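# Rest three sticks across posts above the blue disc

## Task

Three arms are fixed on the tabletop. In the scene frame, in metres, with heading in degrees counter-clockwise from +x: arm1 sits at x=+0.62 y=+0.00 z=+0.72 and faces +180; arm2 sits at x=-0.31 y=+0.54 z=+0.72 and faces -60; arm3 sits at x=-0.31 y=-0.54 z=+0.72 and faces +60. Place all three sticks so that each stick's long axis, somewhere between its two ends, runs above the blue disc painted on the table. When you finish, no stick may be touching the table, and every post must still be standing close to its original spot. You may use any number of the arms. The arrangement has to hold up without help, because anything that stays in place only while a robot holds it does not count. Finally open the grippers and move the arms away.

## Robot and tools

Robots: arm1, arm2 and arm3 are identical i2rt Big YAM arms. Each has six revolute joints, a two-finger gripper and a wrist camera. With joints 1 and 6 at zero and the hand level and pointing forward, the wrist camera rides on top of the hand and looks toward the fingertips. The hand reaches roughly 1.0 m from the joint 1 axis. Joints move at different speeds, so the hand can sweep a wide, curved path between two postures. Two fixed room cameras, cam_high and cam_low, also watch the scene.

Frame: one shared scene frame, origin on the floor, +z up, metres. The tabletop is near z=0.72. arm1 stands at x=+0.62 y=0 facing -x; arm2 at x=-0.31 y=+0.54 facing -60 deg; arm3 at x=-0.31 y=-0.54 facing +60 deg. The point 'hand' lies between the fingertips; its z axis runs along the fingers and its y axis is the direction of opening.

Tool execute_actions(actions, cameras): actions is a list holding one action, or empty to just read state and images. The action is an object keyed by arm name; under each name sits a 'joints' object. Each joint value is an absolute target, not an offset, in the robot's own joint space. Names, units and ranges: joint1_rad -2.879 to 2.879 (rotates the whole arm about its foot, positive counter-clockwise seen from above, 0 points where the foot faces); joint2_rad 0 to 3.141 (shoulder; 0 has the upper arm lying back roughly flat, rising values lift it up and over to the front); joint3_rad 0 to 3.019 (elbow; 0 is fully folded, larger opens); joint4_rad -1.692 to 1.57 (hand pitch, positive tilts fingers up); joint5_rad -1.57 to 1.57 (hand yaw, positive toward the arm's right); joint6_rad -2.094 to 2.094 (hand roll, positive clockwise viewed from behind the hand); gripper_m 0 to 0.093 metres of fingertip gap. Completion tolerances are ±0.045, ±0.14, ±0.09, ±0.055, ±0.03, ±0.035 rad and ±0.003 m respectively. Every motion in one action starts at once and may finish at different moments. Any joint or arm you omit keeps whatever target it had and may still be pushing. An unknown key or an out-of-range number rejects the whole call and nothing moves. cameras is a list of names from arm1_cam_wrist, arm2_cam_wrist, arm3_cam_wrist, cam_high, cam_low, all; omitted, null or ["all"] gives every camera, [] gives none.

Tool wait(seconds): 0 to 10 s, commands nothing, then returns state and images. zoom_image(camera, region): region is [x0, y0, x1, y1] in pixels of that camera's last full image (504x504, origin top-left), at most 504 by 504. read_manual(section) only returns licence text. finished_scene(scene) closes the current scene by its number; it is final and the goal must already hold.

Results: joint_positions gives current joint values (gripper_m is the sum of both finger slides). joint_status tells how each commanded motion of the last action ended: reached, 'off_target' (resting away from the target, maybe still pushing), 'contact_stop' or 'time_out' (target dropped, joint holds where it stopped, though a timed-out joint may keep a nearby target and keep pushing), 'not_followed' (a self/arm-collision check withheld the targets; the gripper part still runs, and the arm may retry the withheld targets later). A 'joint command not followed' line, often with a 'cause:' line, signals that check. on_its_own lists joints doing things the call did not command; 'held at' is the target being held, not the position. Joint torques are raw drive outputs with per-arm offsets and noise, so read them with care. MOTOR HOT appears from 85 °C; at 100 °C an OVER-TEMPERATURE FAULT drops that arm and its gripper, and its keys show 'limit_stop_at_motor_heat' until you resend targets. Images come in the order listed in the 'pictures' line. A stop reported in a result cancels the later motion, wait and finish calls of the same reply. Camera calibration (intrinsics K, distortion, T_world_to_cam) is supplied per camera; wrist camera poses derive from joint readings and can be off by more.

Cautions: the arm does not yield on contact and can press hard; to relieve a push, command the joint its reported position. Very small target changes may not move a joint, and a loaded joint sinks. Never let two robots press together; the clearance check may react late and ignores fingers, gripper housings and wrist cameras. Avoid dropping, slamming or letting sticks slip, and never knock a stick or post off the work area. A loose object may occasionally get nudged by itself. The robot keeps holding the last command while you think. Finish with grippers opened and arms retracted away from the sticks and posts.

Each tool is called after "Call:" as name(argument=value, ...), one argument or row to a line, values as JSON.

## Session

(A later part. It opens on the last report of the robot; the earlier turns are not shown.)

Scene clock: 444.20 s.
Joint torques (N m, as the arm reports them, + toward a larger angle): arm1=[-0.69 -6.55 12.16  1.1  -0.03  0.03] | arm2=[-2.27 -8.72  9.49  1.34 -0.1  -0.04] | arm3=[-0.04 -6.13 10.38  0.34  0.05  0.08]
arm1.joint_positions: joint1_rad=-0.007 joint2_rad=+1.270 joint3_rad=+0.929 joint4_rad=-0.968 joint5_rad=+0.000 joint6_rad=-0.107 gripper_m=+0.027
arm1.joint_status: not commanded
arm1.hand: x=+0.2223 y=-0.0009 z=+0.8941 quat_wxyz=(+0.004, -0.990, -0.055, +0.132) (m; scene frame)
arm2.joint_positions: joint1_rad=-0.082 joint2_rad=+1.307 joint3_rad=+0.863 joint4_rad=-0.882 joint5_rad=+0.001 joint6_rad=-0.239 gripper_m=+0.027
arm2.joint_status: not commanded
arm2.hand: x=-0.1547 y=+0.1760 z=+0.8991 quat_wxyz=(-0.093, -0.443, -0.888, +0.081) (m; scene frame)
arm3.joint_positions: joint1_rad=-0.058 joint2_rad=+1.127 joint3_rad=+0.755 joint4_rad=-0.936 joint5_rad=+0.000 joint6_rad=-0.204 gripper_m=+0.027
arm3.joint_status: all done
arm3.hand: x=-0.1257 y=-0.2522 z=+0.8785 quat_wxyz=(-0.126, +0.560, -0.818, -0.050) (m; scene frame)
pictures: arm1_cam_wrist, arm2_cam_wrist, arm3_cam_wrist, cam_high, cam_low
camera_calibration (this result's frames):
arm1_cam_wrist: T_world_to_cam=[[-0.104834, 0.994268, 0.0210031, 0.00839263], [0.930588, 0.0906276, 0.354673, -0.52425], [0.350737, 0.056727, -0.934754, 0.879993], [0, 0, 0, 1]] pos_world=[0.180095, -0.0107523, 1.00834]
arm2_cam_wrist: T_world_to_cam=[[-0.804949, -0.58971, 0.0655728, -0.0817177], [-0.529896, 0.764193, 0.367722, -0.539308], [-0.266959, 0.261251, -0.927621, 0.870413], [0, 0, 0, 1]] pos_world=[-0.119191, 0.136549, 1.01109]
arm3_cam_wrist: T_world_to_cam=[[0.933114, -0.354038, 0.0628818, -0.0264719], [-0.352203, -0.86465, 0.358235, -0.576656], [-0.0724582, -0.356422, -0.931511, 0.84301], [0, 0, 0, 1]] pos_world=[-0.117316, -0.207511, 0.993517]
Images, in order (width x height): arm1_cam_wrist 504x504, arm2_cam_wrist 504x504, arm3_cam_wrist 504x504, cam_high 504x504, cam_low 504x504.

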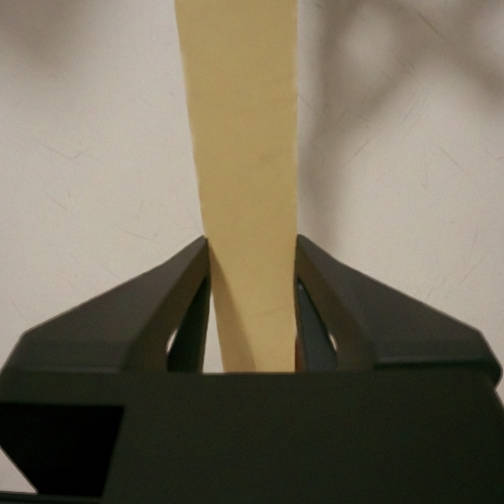

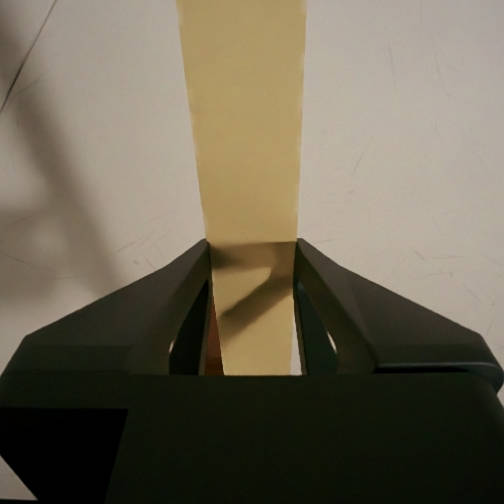

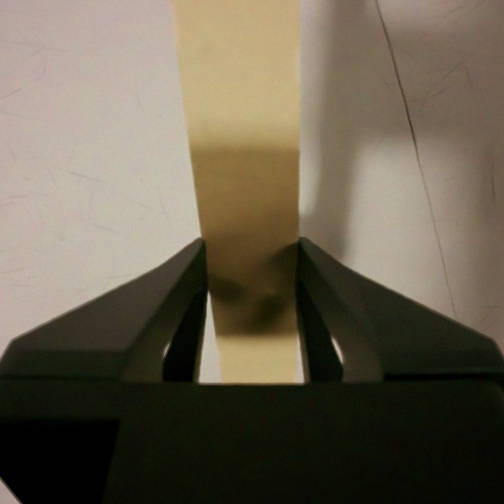

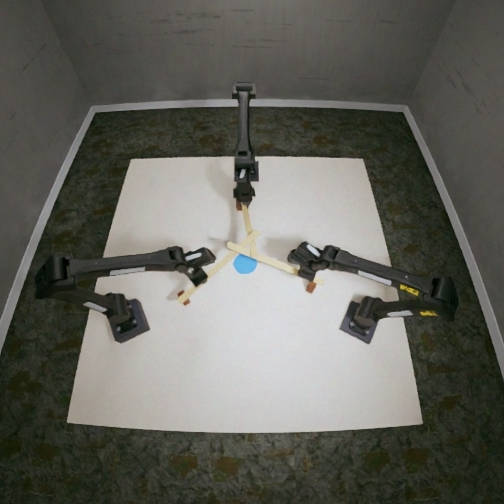

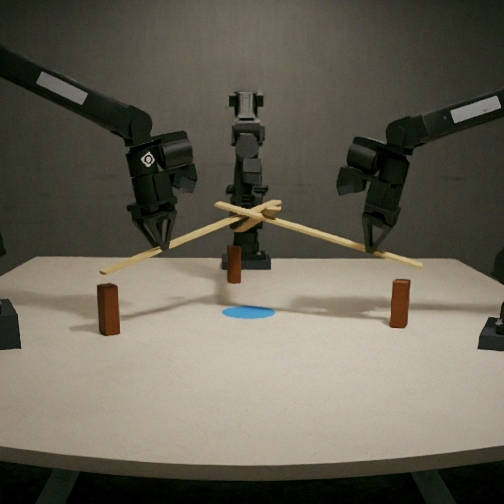

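Call:
execute_actions(
  actions=[
    {"arm1":{"joints":{"joint2_rad":1.39,"joint3_rad":1.02,"joint4_rad":-1.0}},"arm2":{"joints":{"joint2_rad":1.422,"joint3_rad":0.955,"joint4_rad":-0.91}},"arm3":{"joints":{"joint2_rad":1.25,"joint3_rad":0.85,"joint4_rad":-0.98}}},
  ],
  cameras=["cam_high","cam_low"],
)

Call:
zoom_image(
  camera="cam_high",
  region=[150, 170, 360, 320],
)

Call:
zoom_image(
  camera="cam_low",
  region=[50, 170, 460, 340],
)

Scene clock: 464.93 s.
Joint torques (N m, as the arm reports them, + toward a larger angle): arm1=[-0.62 -8.11 11.99  0.12  0.04  0.03] | arm2=[ -2.37 -10.29  12.88   0.47  -0.06   0.09] | arm3=[ 0.91 -7.25 13.85  0.24  0.    0.15]
arm1.joint_positions: joint1_rad=-0.006 joint2_rad=+1.404 joint3_rad=+0.955 joint4_rad=-0.992 joint5_rad=-0.002 joint6_rad=-0.107 gripper_m=+0.027
arm1.joint_status: all done
arm1.hand: x=+0.2183 y=-0.0021 z=+0.8526 quat_wxyz=(+0.000, -0.996, -0.056, +0.067) (m; scene frame)
arm2.joint_positions: joint1_rad=-0.082 joint2_rad=+1.425 joint3_rad=+0.903 joint4_rad=-0.903 joint5_rad=+0.000 joint6_rad=-0.251 gripper_m=+0.027
arm2.joint_status: all done
arm2.hand: x=-0.1516 y=+0.1692 z=+0.8692 quat_wxyz=(-0.055, -0.439, -0.895, +0.049) (m; scene frame)
arm3.joint_positions: joint1_rad=-0.055 joint2_rad=+1.254 joint3_rad=+0.798 joint4_rad=-0.970 joint5_rad=-0.001 joint6_rad=-0.204 gripper_m=+0.027
arm3.joint_status: all done
arm3.hand: x=-0.1230 y=-0.2460 z=+0.8529 quat_wxyz=(-0.071, +0.565, -0.822, -0.028) (m; scene frame)
pictures: cam_high, cam_low
Images, in order (width x height): cam_high 504x504, cam_low 504x504.

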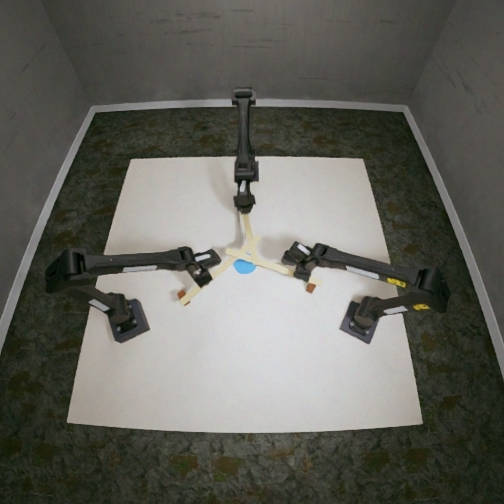

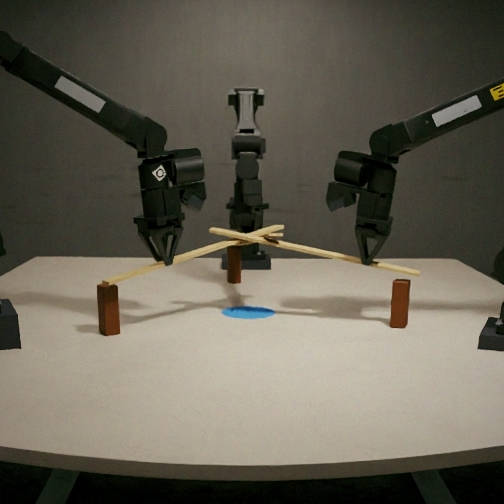

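Region (150, 170, 360, 320) of cam_high's 504x504 image, scaled by 2.400, with more detail than that image has; it fills the top 360 rows of this view, and the rest is white.

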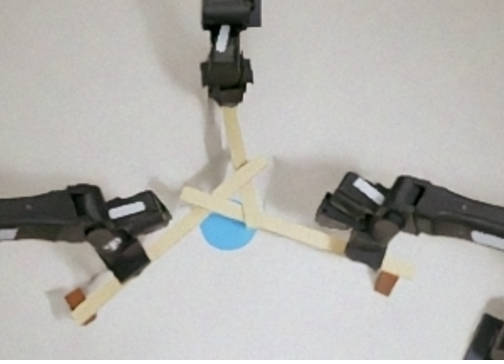

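Region (50, 170, 460, 340) of cam_low's 504x504 image, scaled by 1.229, with more detail than that image has; it fills the top 209 rows of this view, and the rest is white.

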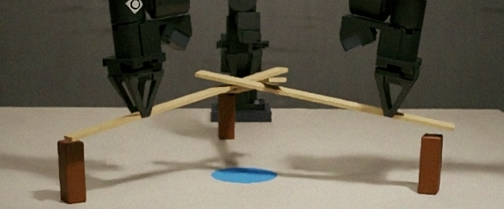

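Call:
zoom_image(
  camera="cam_high",
  region=[160, 265, 220, 315],
)

Call:
zoom_image(
  camera="cam_high",
  region=[285, 255, 345, 305],
)

Call:
zoom_image(
  camera="cam_high",
  region=[205, 185, 285, 275],
)

Region (160, 265, 220, 315) of cam_high's 504x504 image, scaled by 8.400, with more detail than that image has.

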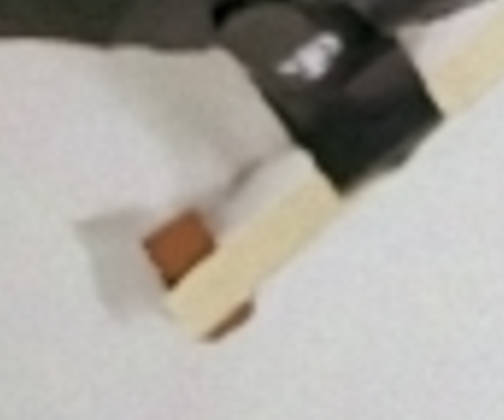

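Region (285, 255, 345, 305) of cam_high's 504x504 image, scaled by 8.400, with more detail than that image has.

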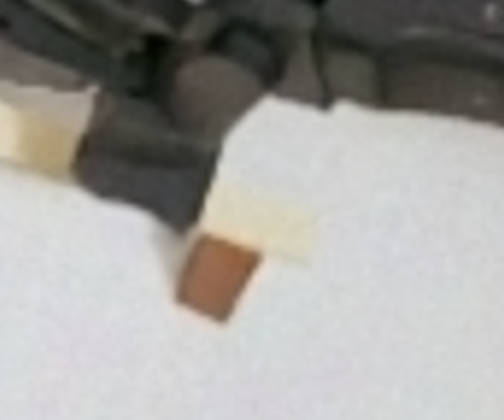

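Region (205, 185, 285, 275) of cam_high's 504x504 image, scaled by 5.600, with more detail than that image has.

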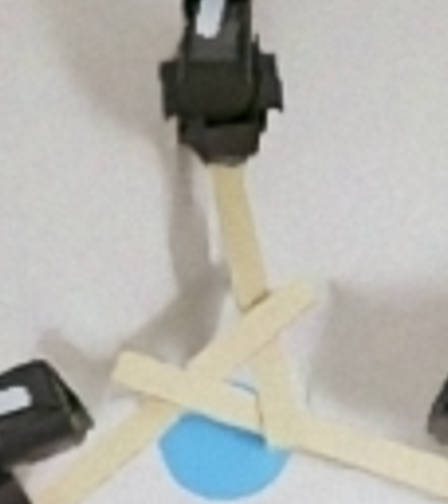

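Call:
execute_actions(
  actions=[
    {"arm1":{"joints":{"joint1_rad":-0.04,"joint6_rad":-0.205}},"arm2":{"joints":{"joint1_rad":-0.034,"joint6_rad":-0.12}}},
  ],
  cameras=["cam_high","cam_low","arm1_cam_wrist","arm2_cam_wrist"],
)

Call:
zoom_image(
  camera="cam_high",
  region=[150, 170, 360, 320],
)

Scene clock: 499.87 s.
Joint torques (N m, as the arm reports them, + toward a larger angle): arm1=[-1.4  -8.05 11.96  0.13  0.04 -0.26] | arm2=[ -1.17 -10.1   12.96   0.51   0.     0.38] | arm3=[ 0.69 -7.38 13.74  0.21  0.08  0.12]
arm1.joint_positions: joint1_rad=-0.032 joint2_rad=+1.404 joint3_rad=+0.955 joint4_rad=-0.992 joint5_rad=-0.003 joint6_rad=-0.188 gripper_m=+0.027
arm1.joint_status: all done
arm1.hand: x=+0.2185 y=+0.0085 z=+0.8526 quat_wxyz=(+0.003, -0.994, -0.084, +0.067) (m; scene frame)
arm2.joint_positions: joint1_rad=-0.041 joint2_rad=+1.425 joint3_rad=+0.903 joint4_rad=-0.904 joint5_rad=-0.002 joint6_rad=-0.158 gripper_m=+0.027
arm2.joint_status: joint6_rad time_out (moved +0.094 of +0.131); the others done
arm2.on_its_own: joint6_rad reads -0.158 and still pushes toward -0.120 since a time_out
arm2.hand: x=-0.1364 y=+0.1763 z=+0.8691 quat_wxyz=(-0.058, -0.462, -0.884, +0.044) (m; scene frame)
arm3.joint_positions: joint1_rad=-0.055 joint2_rad=+1.254 joint3_rad=+0.798 joint4_rad=-0.970 joint5_rad=-0.001 joint6_rad=-0.204 gripper_m=+0.027
arm3.joint_status: not commanded
arm3.hand: x=-0.1230 y=-0.2460 z=+0.8529 quat_wxyz=(-0.071, +0.565, -0.822, -0.028) (m; scene frame)
pictures: arm1_cam_wrist, arm2_cam_wrist, cam_high, cam_low
camera_calibration (this result's frames):
arm1_cam_wrist: T_world_to_cam=[[-0.16253, 0.986575, 0.0159644, 0.0165343], [0.869428, 0.135543, 0.475103, -0.596489], [0.46656, 0.0910981, -0.879785, 0.769564], [0, 0, 0, 1]] pos_world=[0.162244, -0.0055683, 0.960181]
arm2_cam_wrist: T_world_to_cam=[[-0.825481, -0.563673, 0.0292061, -0.040603], [-0.491134, 0.742824, 0.454974, -0.585566], [-0.278151, 0.361228, -0.890026, 0.795571], [0, 0, 0, 1]] pos_world=[-0.0998191, 0.124703, 0.975682]
Images, in order (width x height): arm1_cam_wrist 504x504, arm2_cam_wrist 504x504, cam_high 504x504, cam_low 504x504.

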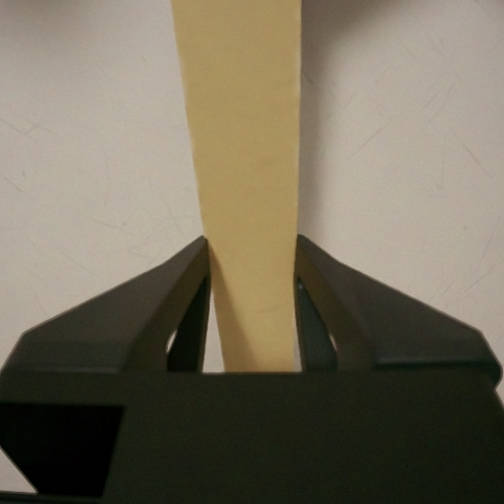

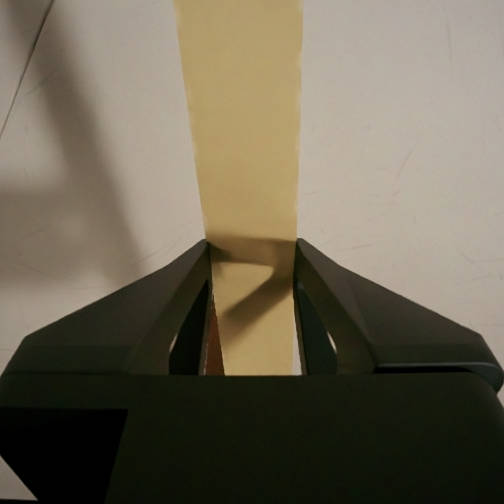

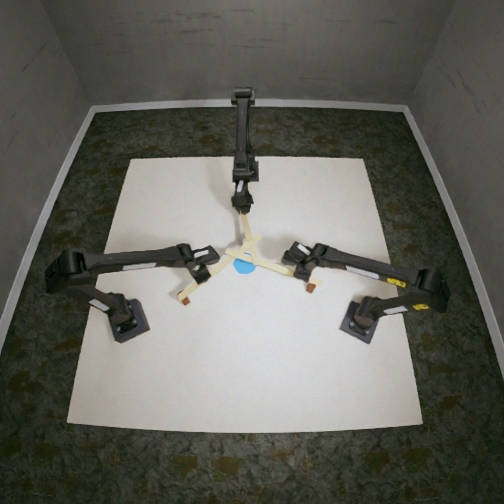

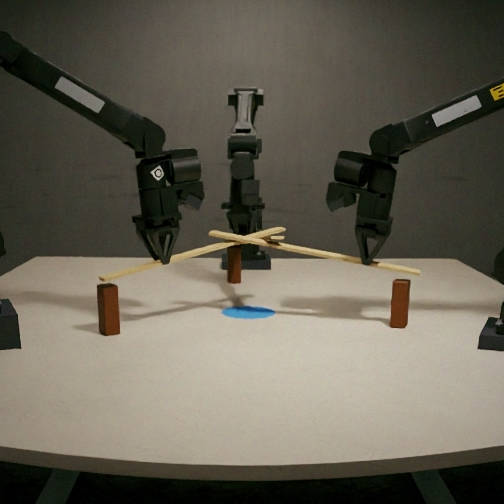

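Region (150, 170, 360, 320) of cam_high's 504x504 image, scaled by 2.400, with more detail than that image has; it fills the top 360 rows of this view, and the rest is white.

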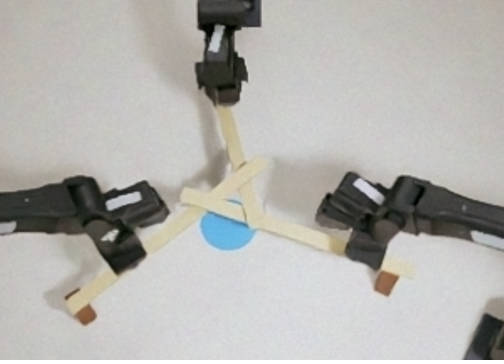

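Call:
execute_actions(
  actions=[
    {"arm1":{"joints":{"joint3_rad":0.935}},"arm2":{"joints":{"joint3_rad":0.878,"joint6_rad":-0.158}},"arm3":{"joints":{"joint3_rad":0.765}}},
  ],
  cameras=["cam_high","cam_low"],
)

Call:
zoom_image(
  camera="cam_low",
  region=[50, 200, 460, 340],
)

Scene clock: 511.97 s.
Joint torques (N m, as the arm reports them, + toward a larger angle): arm1=[-1.44 -7.91  7.16  0.11  0.05 -0.18] | arm2=[-1.43 -9.97  8.36  0.47 -0.01  0.01] | arm3=[ 0.65 -5.44  9.38 -0.13  0.02  0.09]
arm1.joint_positions: joint1_rad=-0.032 joint2_rad=+1.404 joint3_rad=+0.937 joint4_rad=-0.992 joint5_rad=-0.003 joint6_rad=-0.198 gripper_m=+0.027
arm1.joint_status: all done
arm1.hand: x=+0.2262 y=+0.0083 z=+0.8456 quat_wxyz=(+0.002, -0.994, -0.089, +0.057) (m; scene frame)
arm2.joint_positions: joint1_rad=-0.041 joint2_rad=+1.425 joint3_rad=+0.877 joint4_rad=-0.904 joint5_rad=-0.002 joint6_rad=-0.162 gripper_m=+0.027
arm2.joint_status: all done
arm2.hand: x=-0.1413 y=+0.1864 z=+0.8598 quat_wxyz=(-0.048, -0.461, -0.885, +0.037) (m; scene frame)
arm3.joint_positions: joint1_rad=-0.055 joint2_rad=+1.254 joint3_rad=+0.759 joint4_rad=-0.970 joint5_rad=-0.001 joint6_rad=-0.204 gripper_m=+0.027
arm3.joint_status: all done
arm3.hand: x=-0.1317 y=-0.2597 z=+0.8384 quat_wxyz=(-0.053, +0.565, -0.823, -0.020) (m; scene frame)
pictures: cam_high, cam_low
Images, in order (width x height): cam_high 504x504, cam_low 504x504.

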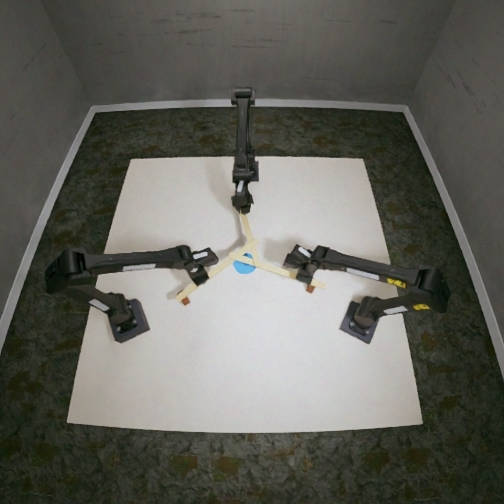

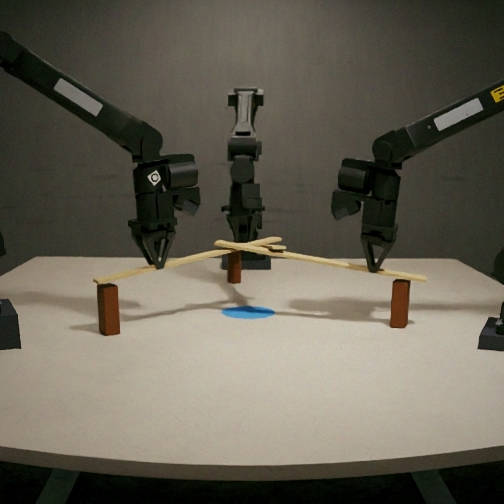

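Region (50, 200, 460, 340) of cam_low's 504x504 image, scaled by 1.229, with more detail than that image has; it fills the top 172 rows of this view, and the rest is white.

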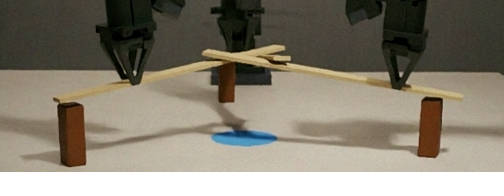

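Call:
zoom_image(
  camera="cam_high",
  region=[205, 200, 295, 275],
)

Region (205, 200, 295, 275) of cam_high's 504x504 image, scaled by 5.600, with more detail than that image has.

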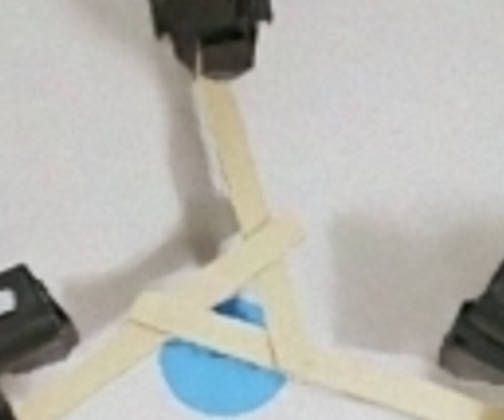

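Call:
execute_actions(
  actions=[
    {"arm1":{"joints":{"gripper_m":0.06}},"arm2":{"joints":{"gripper_m":0.06}},"arm3":{"joints":{"gripper_m":0.06}}},
  ],
  cameras=["cam_low"],
)

Scene clock: 519.33 s.
Joint torques (N m, as the arm reports them, + toward a larger angle): arm1=[-1.41 -7.89  7.17  0.1   0.05 -0.17] | arm2=[-1.08 -9.98  8.34  0.44  0.    0.02] | arm3=[ 0.65 -7.31  9.59  0.03  0.12  0.09]
arm1.joint_positions: joint1_rad=-0.032 joint2_rad=+1.404 joint3_rad=+0.937 joint4_rad=-0.992 joint5_rad=-0.003 joint6_rad=-0.198 gripper_m=+0.060
arm1.joint_status: all done
arm1.hand: x=+0.2262 y=+0.0084 z=+0.8456 quat_wxyz=(+0.002, -0.994, -0.089, +0.057) (m; scene frame)
arm2.joint_positions: joint1_rad=-0.041 joint2_rad=+1.425 joint3_rad=+0.877 joint4_rad=-0.904 joint5_rad=-0.002 joint6_rad=-0.162 gripper_m=+0.060
arm2.joint_status: all done
arm2.hand: x=-0.1413 y=+0.1864 z=+0.8598 quat_wxyz=(-0.048, -0.461, -0.885, +0.037) (m; scene frame)
arm3.joint_positions: joint1_rad=-0.055 joint2_rad=+1.254 joint3_rad=+0.759 joint4_rad=-0.970 joint5_rad=-0.001 joint6_rad=-0.202 gripper_m=+0.060
arm3.joint_status: all done
arm3.hand: x=-0.1317 y=-0.2597 z=+0.8384 quat_wxyz=(-0.053, +0.564, -0.824, -0.020) (m; scene frame)
pictures: cam_low
Images, in order (width x height): cam_low 504x504.

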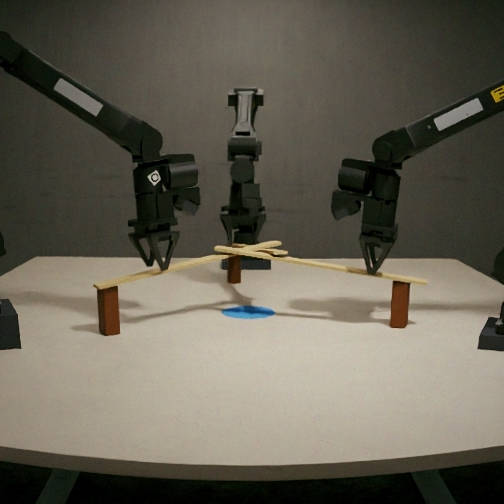

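Holds. Lift away: reduce joint2 (up and back).

Call:
execute_actions(
  actions=[
    {"arm1":{"joints":{"joint2_rad":1.2}},"arm2":{"joints":{"joint2_rad":1.22}},"arm3":{"joints":{"joint2_rad":1.05}}},
  ],
  cameras=[],
)

Call:
execute_actions(
  actions=[
    {"arm1":{"joints":{"joint2_rad":0.6}},"arm2":{"joints":{"joint2_rad":0.6}},"arm3":{"joints":{"joint2_rad":0.5}}},
  ],
  cameras=["cam_low","cam_high"],
)

Call:
zoom_image(
  camera="cam_high",
  region=[150, 170, 360, 320],
)

Scene clock: 526.87 s.
Joint torques (N m, as the arm reports them, + toward a larger angle): arm1=[-1.41 -5.07  8.15  0.4   0.05 -0.17] | arm2=[-1.2  -6.85  9.85  0.85  0.    0.02] | arm3=[ 0.63 -3.29 10.49  0.21  0.    0.12]
arm1.joint_positions: joint1_rad=-0.032 joint2_rad=+1.197 joint3_rad=+0.935 joint4_rad=-0.992 joint5_rad=-0.003 joint6_rad=-0.198 gripper_m=+0.060
arm1.joint_status: all done
arm1.hand: x=+0.2286 y=+0.0088 z=+0.9220 quat_wxyz=(+0.014, -0.983, -0.088, +0.159) (m; scene frame)
arm2.joint_positions: joint1_rad=-0.041 joint2_rad=+1.207 joint3_rad=+0.874 joint4_rad=-0.904 joint5_rad=-0.002 joint6_rad=-0.162 gripper_m=+0.060
arm2.joint_status: all done
arm2.hand: x=-0.1399 y=+0.1841 z=+0.9395 quat_wxyz=(-0.134, -0.455, -0.875, +0.101) (m; scene frame)
arm3.joint_positions: joint1_rad=-0.055 joint2_rad=+1.038 joint3_rad=+0.759 joint4_rad=-0.970 joint5_rad=-0.001 joint6_rad=-0.202 gripper_m=+0.060
arm3.joint_status: all done
arm3.hand: x=-0.1310 y=-0.2580 z=+0.9055 quat_wxyz=(-0.151, +0.558, -0.814, -0.062) (m; scene frame)
pictures: none
No camera images: the call's "cameras" was empty. Leave "cameras" out to get every camera's image.

Scene clock: 528.30 s.
Joint torques (N m, as the arm reports them, + toward a larger angle): arm1=[-1.43  1.03  8.73  1.04  0.05 -0.17] | arm2=[-1.19 -0.16 11.    1.65  0.    0.02] | arm3=[ 0.97  1.64 11.22  1.06  0.06  0.13]
arm1.joint_positions: joint1_rad=-0.032 joint2_rad=+0.596 joint3_rad=+0.932 joint4_rad=-0.992 joint5_rad=-0.003 joint6_rad=-0.198 gripper_m=+0.060
arm1.joint_status: all done
arm1.hand: x=+0.3194 y=+0.0080 z=+1.1218 quat_wxyz=(+0.045, -0.893, -0.079, +0.441) (m; scene frame)
arm2.joint_positions: joint1_rad=-0.041 joint2_rad=+0.591 joint3_rad=+0.872 joint4_rad=-0.904 joint5_rad=-0.002 joint6_rad=-0.162 gripper_m=+0.060
arm2.joint_status: all done
arm2.hand: x=-0.1743 y=+0.2571 z=+1.1481 quat_wxyz=(-0.366, -0.410, -0.789, +0.275) (m; scene frame)
arm3.joint_positions: joint1_rad=-0.055 joint2_rad=+0.495 joint3_rad=+0.755 joint4_rad=-0.970 joint5_rad=-0.001 joint6_rad=-0.202 gripper_m=+0.060
arm3.joint_status: all done
arm3.hand: x=-0.1627 y=-0.3060 z=+1.0605 quat_wxyz=(-0.388, +0.514, -0.748, -0.162) (m; scene frame)
pictures: cam_high, cam_low
Images, in order (width x height): cam_high 504x504, cam_low 504x504.

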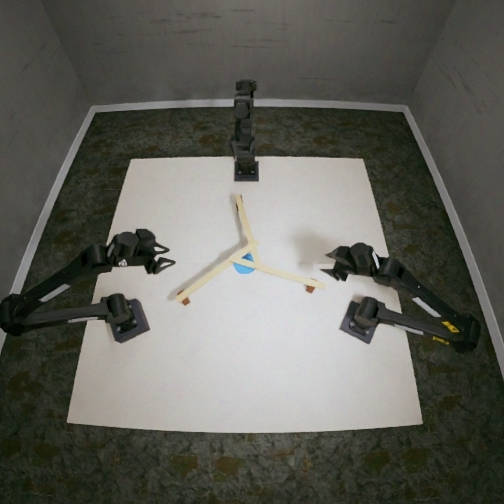

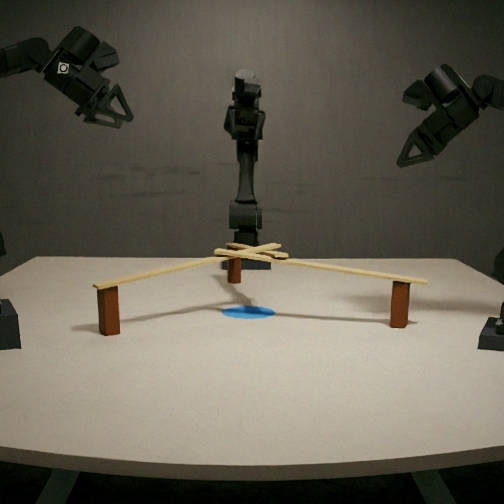

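Region (150, 170, 360, 320) of cam_high's 504x504 image, scaled by 2.400, with more detail than that image has; it fills the top 360 rows of this view, and the rest is white.

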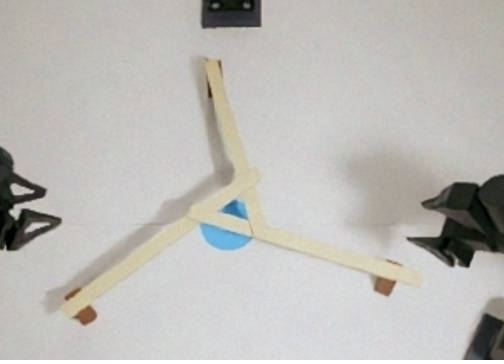

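Call:
execute_actions(
  actions=[
    {"arm3":{"joints":{"joint2_rad":1.1,"gripper_m":0.08}}},
  ],
  cameras=[],
)

Call:
execute_actions(
  actions=[
    {"arm3":{"joints":{"joint2_rad":1.24}}},
  ],
  cameras=["arm3_cam_wrist","cam_low"],
)

Scene clock: 546.67 s.
Joint torques (N m, as the arm reports them, + toward a larger angle): arm1=[-1.45  1.09  8.74  1.09  0.05 -0.16] | arm2=[-1.1  -0.2  11.09  1.64  0.    0.03] | arm3=[ 0.93 -4.71 10.54  0.22  0.04  0.09]
arm1.joint_positions: joint1_rad=-0.032 joint2_rad=+0.596 joint3_rad=+0.932 joint4_rad=-0.992 joint5_rad=-0.003 joint6_rad=-0.198 gripper_m=+0.060
arm1.joint_status: not commanded
arm1.hand: x=+0.3194 y=+0.0080 z=+1.1218 quat_wxyz=(+0.045, -0.893, -0.079, +0.441) (m; scene frame)
arm2.joint_positions: joint1_rad=-0.041 joint2_rad=+0.591 joint3_rad=+0.872 joint4_rad=-0.904 joint5_rad=-0.002 joint6_rad=-0.162 gripper_m=+0.060
arm2.joint_status: not commanded
arm2.hand: x=-0.1743 y=+0.2571 z=+1.1481 quat_wxyz=(-0.366, -0.410, -0.789, +0.275) (m; scene frame)
arm3.joint_positions: joint1_rad=-0.055 joint2_rad=+1.098 joint3_rad=+0.755 joint4_rad=-0.970 joint5_rad=-0.001 joint6_rad=-0.202 gripper_m=+0.080
arm3.joint_status: all done
arm3.hand: x=-0.1311 y=-0.2583 z=+0.8853 quat_wxyz=(-0.122, +0.560, -0.818, -0.050) (m; scene frame)
pictures: none
No camera images: the call's "cameras" was empty. Leave "cameras" out to get every camera's image.

Scene clock: 547.63 s.
Joint torques (N m, as the arm reports them, + toward a larger angle): arm1=[-1.41  1.05  8.73  1.06  0.05 -0.17] | arm2=[-1.16 -0.25 11.09  1.64  0.    0.03] | arm3=[ 0.39 -7.33  9.79 -0.18  0.05  0.08]
arm1.joint_positions: joint1_rad=-0.032 joint2_rad=+0.596 joint3_rad=+0.932 joint4_rad=-0.992 joint5_rad=-0.003 joint6_rad=-0.198 gripper_m=+0.060
arm1.joint_status: not commanded
arm1.hand: x=+0.3194 y=+0.0080 z=+1.1218 quat_wxyz=(+0.045, -0.893, -0.079, +0.441) (m; scene frame)
arm2.joint_positions: joint1_rad=-0.041 joint2_rad=+0.591 joint3_rad=+0.872 joint4_rad=-0.904 joint5_rad=-0.002 joint6_rad=-0.162 gripper_m=+0.060
arm2.joint_status: not commanded
arm2.hand: x=-0.1743 y=+0.2571 z=+1.1481 quat_wxyz=(-0.366, -0.410, -0.789, +0.275) (m; scene frame)
arm3.joint_positions: joint1_rad=-0.055 joint2_rad=+1.245 joint3_rad=+0.755 joint4_rad=-0.970 joint5_rad=-0.001 joint6_rad=-0.202 gripper_m=+0.080
arm3.joint_status: all done
arm3.hand: x=-0.1324 y=-0.2607 z=+0.8398 quat_wxyz=(-0.055, +0.564, -0.824, -0.022) (m; scene frame)
pictures: arm3_cam_wrist, cam_low
camera_calibration (this result's frames):
arm3_cam_wrist: T_world_to_cam=[[0.936963, -0.34821, 0.0291548, 0.00953948], [-0.31641, -0.810065, 0.493639, -0.66731], [-0.148273, -0.471746, -0.869178, 0.710993], [0, 0, 0, 1]] pos_world=[-0.114661, -0.201834, 0.947112]
Images, in order (width x height): arm3_cam_wrist 504x504, cam_low 504x504.

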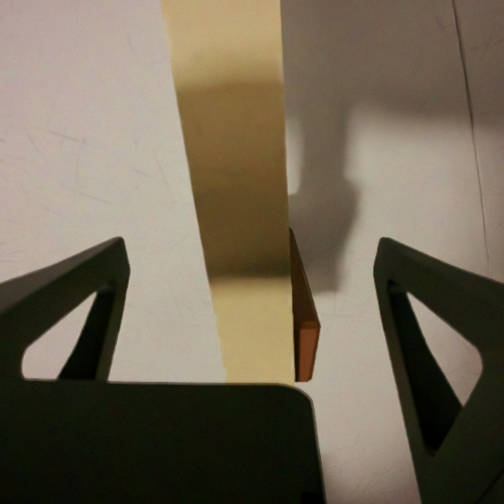

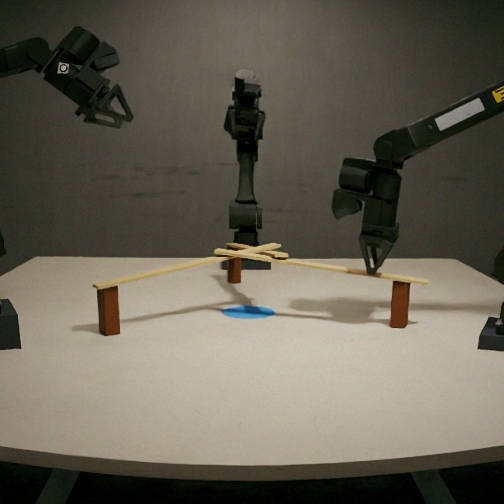

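Call:
execute_actions(
  actions=[
    {"arm3":{"joints":{"gripper_m":0.02}}},
  ],
  cameras=[],
)

Call:
execute_actions(
  actions=[
    {"arm3":{"joints":{"joint1_rad":-0.105}}},
  ],
  cameras=["cam_high","arm3_cam_wrist"],
)

Call:
zoom_image(
  camera="cam_high",
  region=[150, 170, 360, 320],
)

Scene clock: 555.23 s.
Joint torques (N m, as the arm reports them, + toward a larger angle): arm1=[-1.36  1.11  8.74  1.06  0.06 -0.16] | arm2=[-1.13 -0.2  11.09  1.64  0.01  0.02] | arm3=[-0.27 -6.83  9.98  0.05  0.01  0.1 ]
arm1.joint_positions: joint1_rad=-0.032 joint2_rad=+0.596 joint3_rad=+0.932 joint4_rad=-0.992 joint5_rad=-0.003 joint6_rad=-0.198 gripper_m=+0.060
arm1.joint_status: not commanded
arm1.hand: x=+0.3194 y=+0.0080 z=+1.1218 quat_wxyz=(+0.045, -0.893, -0.079, +0.441) (m; scene frame)
arm2.joint_positions: joint1_rad=-0.041 joint2_rad=+0.591 joint3_rad=+0.872 joint4_rad=-0.904 joint5_rad=-0.002 joint6_rad=-0.162 gripper_m=+0.060
arm2.joint_status: not commanded
arm2.hand: x=-0.1743 y=+0.2571 z=+1.1481 quat_wxyz=(-0.366, -0.410, -0.789, +0.275) (m; scene frame)
arm3.joint_positions: joint1_rad=-0.055 joint2_rad=+1.245 joint3_rad=+0.755 joint4_rad=-0.970 joint5_rad=-0.001 joint6_rad=-0.202 gripper_m=+0.020
arm3.joint_status: all done
arm3.hand: x=-0.1324 y=-0.2607 z=+0.8398 quat_wxyz=(-0.055, +0.564, -0.824, -0.022) (m; scene frame)
pictures: none
No camera images: the call's "cameras" was empty. Leave "cameras" out to get every camera's image.

Scene clock: 555.90 s.
Joint torques (N m, as the arm reports them, + toward a larger angle): arm1=[-1.44  1.    8.75  1.06  0.05 -0.17] | arm2=[-1.11 -0.2  11.09  1.64  0.01  0.02] | arm3=[-0.51 -6.2   9.73  0.06  0.04  0.12]
arm1.joint_positions: joint1_rad=-0.032 joint2_rad=+0.596 joint3_rad=+0.932 joint4_rad=-0.992 joint5_rad=-0.003 joint6_rad=-0.198 gripper_m=+0.060
arm1.joint_status: not commanded
arm1.hand: x=+0.3194 y=+0.0080 z=+1.1218 quat_wxyz=(+0.045, -0.893, -0.079, +0.441) (m; scene frame)
arm2.joint_positions: joint1_rad=-0.041 joint2_rad=+0.591 joint3_rad=+0.872 joint4_rad=-0.904 joint5_rad=-0.002 joint6_rad=-0.162 gripper_m=+0.060
arm2.joint_status: not commanded
arm2.hand: x=-0.1743 y=+0.2571 z=+1.1481 quat_wxyz=(-0.366, -0.410, -0.789, +0.275) (m; scene frame)
arm3.joint_positions: joint1_rad=-0.101 joint2_rad=+1.245 joint3_rad=+0.755 joint4_rad=-0.970 joint5_rad=-0.001 joint6_rad=-0.201 gripper_m=+0.020
arm3.joint_status: all done
arm3.hand: x=-0.1198 y=-0.2692 z=+0.8399 quat_wxyz=(-0.056, +0.545, -0.837, -0.020) (m; scene frame)
pictures: arm3_cam_wrist, cam_high
camera_calibration (this result's frames):
arm3_cam_wrist: T_world_to_cam=[[0.919757, -0.391431, 0.0287782, -0.0185931], [-0.353632, -0.794666, 0.493406, -0.670384], [-0.170265, -0.463991, -0.869323, 0.708465], [0, 0, 0, 1]] pos_world=[-0.0993414, -0.211288, 0.947191]
Images, in order (width x height): arm3_cam_wrist 504x504, cam_high 504x504.

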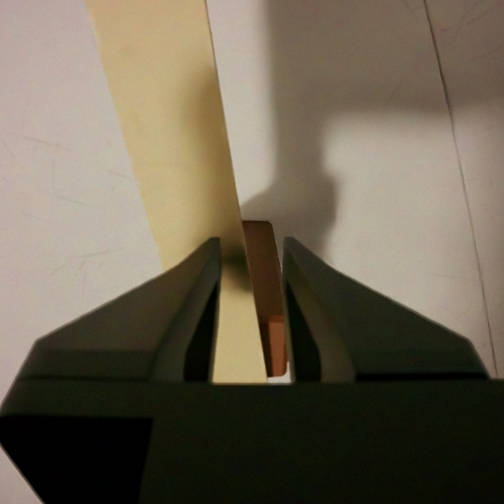

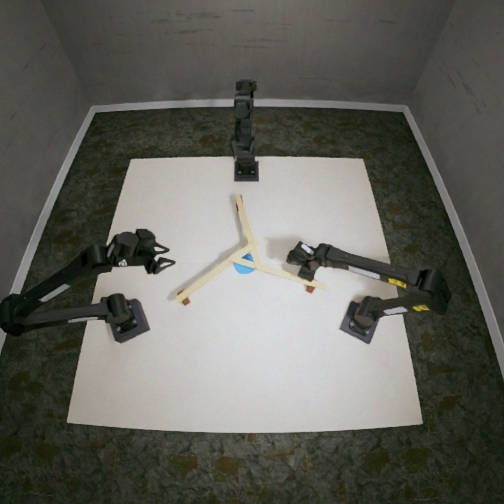

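Region (150, 170, 360, 320) of cam_high's 504x504 image, scaled by 2.400, with more detail than that image has; it fills the top 360 rows of this view, and the rest is white.

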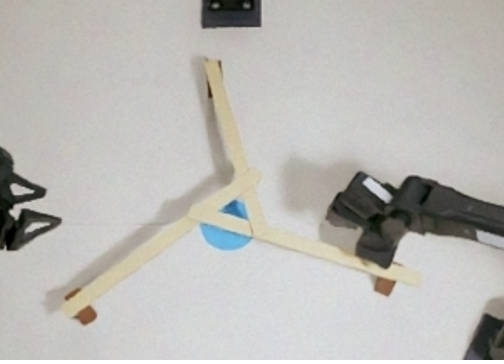

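Call:
execute_actions(
  actions=[
    {"arm3":{"joints":{"gripper_m":0.085,"joint1_rad":-0.05}}},
  ],
  cameras=[],
)

Call:
execute_actions(
  actions=[
    {"arm3":{"joints":{"joint3_rad":0.715}}},
  ],
  cameras=["cam_low","arm3_cam_wrist"],
)

Call:
zoom_image(
  camera="cam_low",
  region=[320, 220, 460, 330],
)

Scene clock: 566.43 s.
Joint torques (N m, as the arm reports them, + toward a larger angle): arm1=[-1.37  0.94  8.74  1.08  0.05 -0.17] | arm2=[-1.17 -0.17 11.08  1.66  0.    0.02] | arm3=[ 0.74 -6.66  9.88  0.21  0.03  0.08]
arm1.joint_positions: joint1_rad=-0.032 joint2_rad=+0.596 joint3_rad=+0.932 joint4_rad=-0.992 joint5_rad=-0.003 joint6_rad=-0.198 gripper_m=+0.060
arm1.joint_status: not commanded
arm1.hand: x=+0.3194 y=+0.0080 z=+1.1218 quat_wxyz=(+0.045, -0.893, -0.079, +0.441) (m; scene frame)
arm2.joint_positions: joint1_rad=-0.041 joint2_rad=+0.591 joint3_rad=+0.872 joint4_rad=-0.904 joint5_rad=-0.002 joint6_rad=-0.162 gripper_m=+0.060
arm2.joint_status: not commanded
arm2.hand: x=-0.1743 y=+0.2571 z=+1.1481 quat_wxyz=(-0.366, -0.410, -0.789, +0.275) (m; scene frame)
arm3.joint_positions: joint1_rad=-0.055 joint2_rad=+1.245 joint3_rad=+0.755 joint4_rad=-0.970 joint5_rad=-0.001 joint6_rad=-0.201 gripper_m=+0.085
arm3.joint_status: all done
arm3.hand: x=-0.1324 y=-0.2607 z=+0.8398 quat_wxyz=(-0.055, +0.564, -0.824, -0.022) (m; scene frame)
pictures: none
No camera images: the call's "cameras" was empty. Leave "cameras" out to get every camera's image.

Scene clock: 567.13 s.
Joint torques (N m, as the arm reports them, + toward a larger angle): arm1=[-1.39  1.03  8.75  1.08  0.06 -0.17] | arm2=[-1.14 -0.21 11.09  1.66  0.    0.03] | arm3=[ 1.08 -6.    9.61 -0.15  0.04  0.07]
arm1.joint_positions: joint1_rad=-0.032 joint2_rad=+0.596 joint3_rad=+0.932 joint4_rad=-0.992 joint5_rad=-0.003 joint6_rad=-0.198 gripper_m=+0.060
arm1.joint_status: not commanded
arm1.hand: x=+0.3194 y=+0.0080 z=+1.1218 quat_wxyz=(+0.045, -0.893, -0.079, +0.441) (m; scene frame)
arm2.joint_positions: joint1_rad=-0.041 joint2_rad=+0.591 joint3_rad=+0.872 joint4_rad=-0.904 joint5_rad=-0.002 joint6_rad=-0.162 gripper_m=+0.060
arm2.joint_status: not commanded
arm2.hand: x=-0.1743 y=+0.2571 z=+1.1481 quat_wxyz=(-0.366, -0.410, -0.789, +0.275) (m; scene frame)
arm3.joint_positions: joint1_rad=-0.055 joint2_rad=+1.245 joint3_rad=+0.707 joint4_rad=-0.970 joint5_rad=-0.001 joint6_rad=-0.201 gripper_m=+0.085
arm3.joint_status: all done
arm3.hand: x=-0.1436 y=-0.2783 z=+0.8225 quat_wxyz=(-0.033, +0.564, -0.825, -0.012) (m; scene frame)
pictures: arm3_cam_wrist, cam_low
camera_calibration (this result's frames):
arm3_cam_wrist: T_world_to_cam=[[0.937256, -0.348139, 0.0187043, 0.0230908], [-0.303674, -0.788842, 0.534332, -0.702279], [-0.171267, -0.506486, -0.845068, 0.653216], [0, 0, 0, 1]] pos_world=[-0.123032, -0.215104, 0.92683]
Images, in order (width x height): arm3_cam_wrist 504x504, cam_low 504x504.

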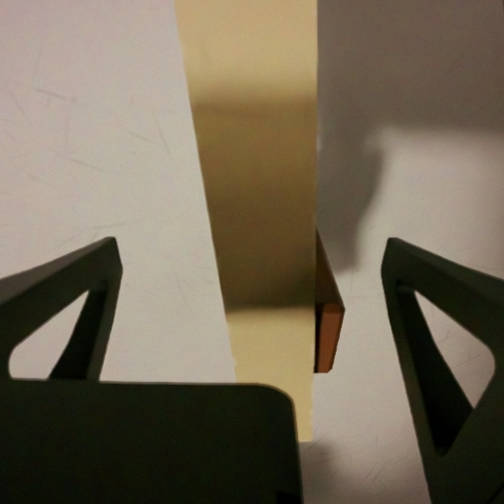

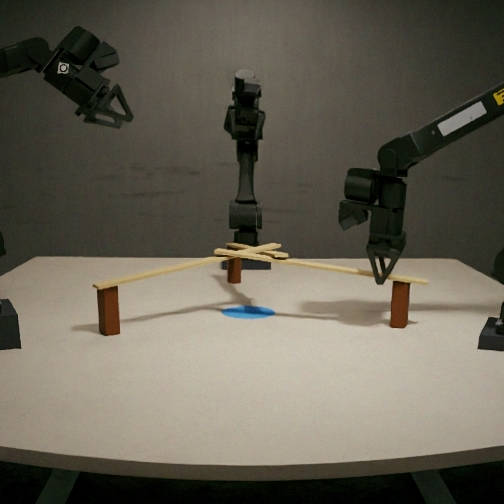

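Region (320, 220, 460, 330) of cam_low's 504x504 image, scaled by 3.600, with more detail than that image has; it fills the top 396 rows of this view, and the rest is white.

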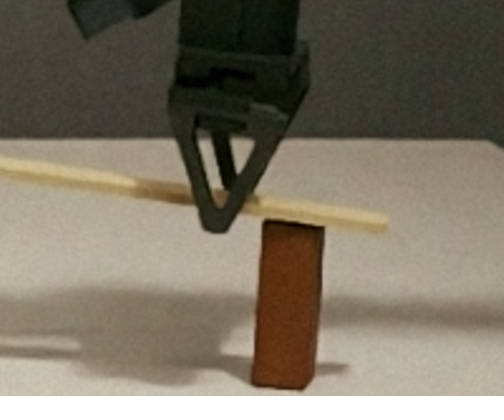

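Call:
execute_actions(
  actions=[
    {"arm3":{"joints":{"gripper_m":0.02}}},
  ],
  cameras=[],
)

Call:
execute_actions(
  actions=[
    {"arm3":{"joints":{"joint1_rad":-0.108}}},
  ],
  cameras=["cam_high","arm3_cam_wrist"],
)

Call:
zoom_image(
  camera="cam_high",
  region=[150, 170, 360, 320],
)

Scene clock: 575.47 s.
Joint torques (N m, as the arm reports them, + toward a larger angle): arm1=[-1.4   1.01  8.73  1.07  0.05 -0.16] | arm2=[-1.12 -0.24 11.07  1.64  0.01  0.03] | arm3=[-0.18 -5.31  9.56 -0.02  0.02  0.08]
arm1.joint_positions: joint1_rad=-0.032 joint2_rad=+0.596 joint3_rad=+0.932 joint4_rad=-0.992 joint5_rad=-0.003 joint6_rad=-0.198 gripper_m=+0.060
arm1.joint_status: not commanded
arm1.hand: x=+0.3194 y=+0.0080 z=+1.1218 quat_wxyz=(+0.045, -0.893, -0.079, +0.441) (m; scene frame)
arm2.joint_positions: joint1_rad=-0.041 joint2_rad=+0.591 joint3_rad=+0.872 joint4_rad=-0.904 joint5_rad=-0.002 joint6_rad=-0.162 gripper_m=+0.060
arm2.joint_status: not commanded
arm2.hand: x=-0.1743 y=+0.2571 z=+1.1481 quat_wxyz=(-0.366, -0.410, -0.789, +0.275) (m; scene frame)
arm3.joint_positions: joint1_rad=-0.054 joint2_rad=+1.245 joint3_rad=+0.707 joint4_rad=-0.970 joint5_rad=-0.001 joint6_rad=-0.200 gripper_m=+0.028
arm3.joint_status: gripper_m off_target (ended at +0.028, target +0.020)
arm3.hand: x=-0.1438 y=-0.2781 z=+0.8225 quat_wxyz=(-0.033, +0.564, -0.825, -0.012) (m; scene frame)
pictures: none
No camera images: the call's "cameras" was empty. Leave "cameras" out to get every camera's image.

Scene clock: 576.17 s.
Joint torques (N m, as the arm reports them, + toward a larger angle): arm1=[-1.41  1.06  8.74  1.05  0.06 -0.16] | arm2=[-1.23 -0.24 11.08  1.64  0.    0.02] | arm3=[-0.57 -5.65  9.46 -0.02  0.09  0.03]
arm1.joint_positions: joint1_rad=-0.032 joint2_rad=+0.596 joint3_rad=+0.932 joint4_rad=-0.992 joint5_rad=-0.003 joint6_rad=-0.198 gripper_m=+0.060
arm1.joint_status: not commanded
arm1.hand: x=+0.3194 y=+0.0080 z=+1.1218 quat_wxyz=(+0.045, -0.893, -0.079, +0.441) (m; scene frame)
arm2.joint_positions: joint1_rad=-0.041 joint2_rad=+0.591 joint3_rad=+0.872 joint4_rad=-0.904 joint5_rad=-0.002 joint6_rad=-0.162 gripper_m=+0.060
arm2.joint_status: not commanded
arm2.hand: x=-0.1743 y=+0.2571 z=+1.1481 quat_wxyz=(-0.366, -0.410, -0.789, +0.275) (m; scene frame)
arm3.joint_positions: joint1_rad=-0.103 joint2_rad=+1.245 joint3_rad=+0.707 joint4_rad=-0.970 joint5_rad=-0.001 joint6_rad=-0.200 gripper_m=+0.028
arm3.joint_status: all done
arm3.hand: x=-0.1314 y=-0.2866 z=+0.8226 quat_wxyz=(-0.033, +0.544, -0.838, -0.012) (m; scene frame)
pictures: arm3_cam_wrist, cam_high
camera_calibration (this result's frames):
arm3_cam_wrist: T_world_to_cam=[[0.919004, -0.393825, 0.0182798, -0.00643117], [-0.34196, -0.773184, 0.534088, -0.705496], [-0.196204, -0.497079, -0.845231, 0.650705], [0, 0, 0, 1]] pos_world=[-0.10767, -0.224559, 0.92691]
Images, in order (width x height): arm3_cam_wrist 504x504, cam_high 504x504.

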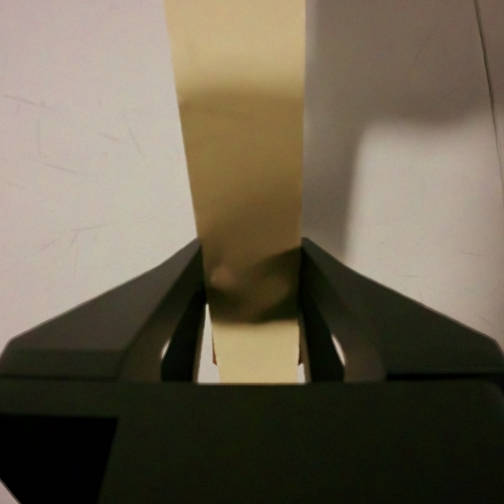

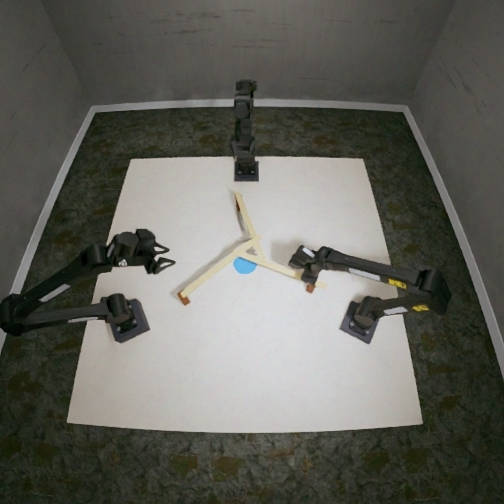

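Region (150, 170, 360, 320) of cam_high's 504x504 image, scaled by 2.400, with more detail than that image has; it fills the top 360 rows of this view, and the rest is white.

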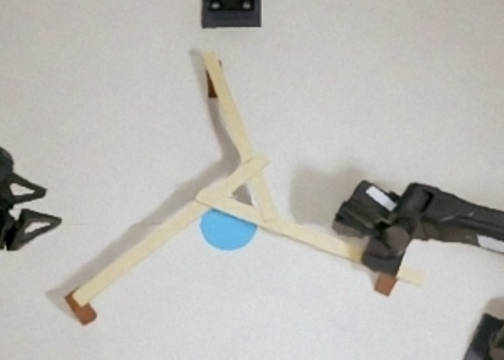

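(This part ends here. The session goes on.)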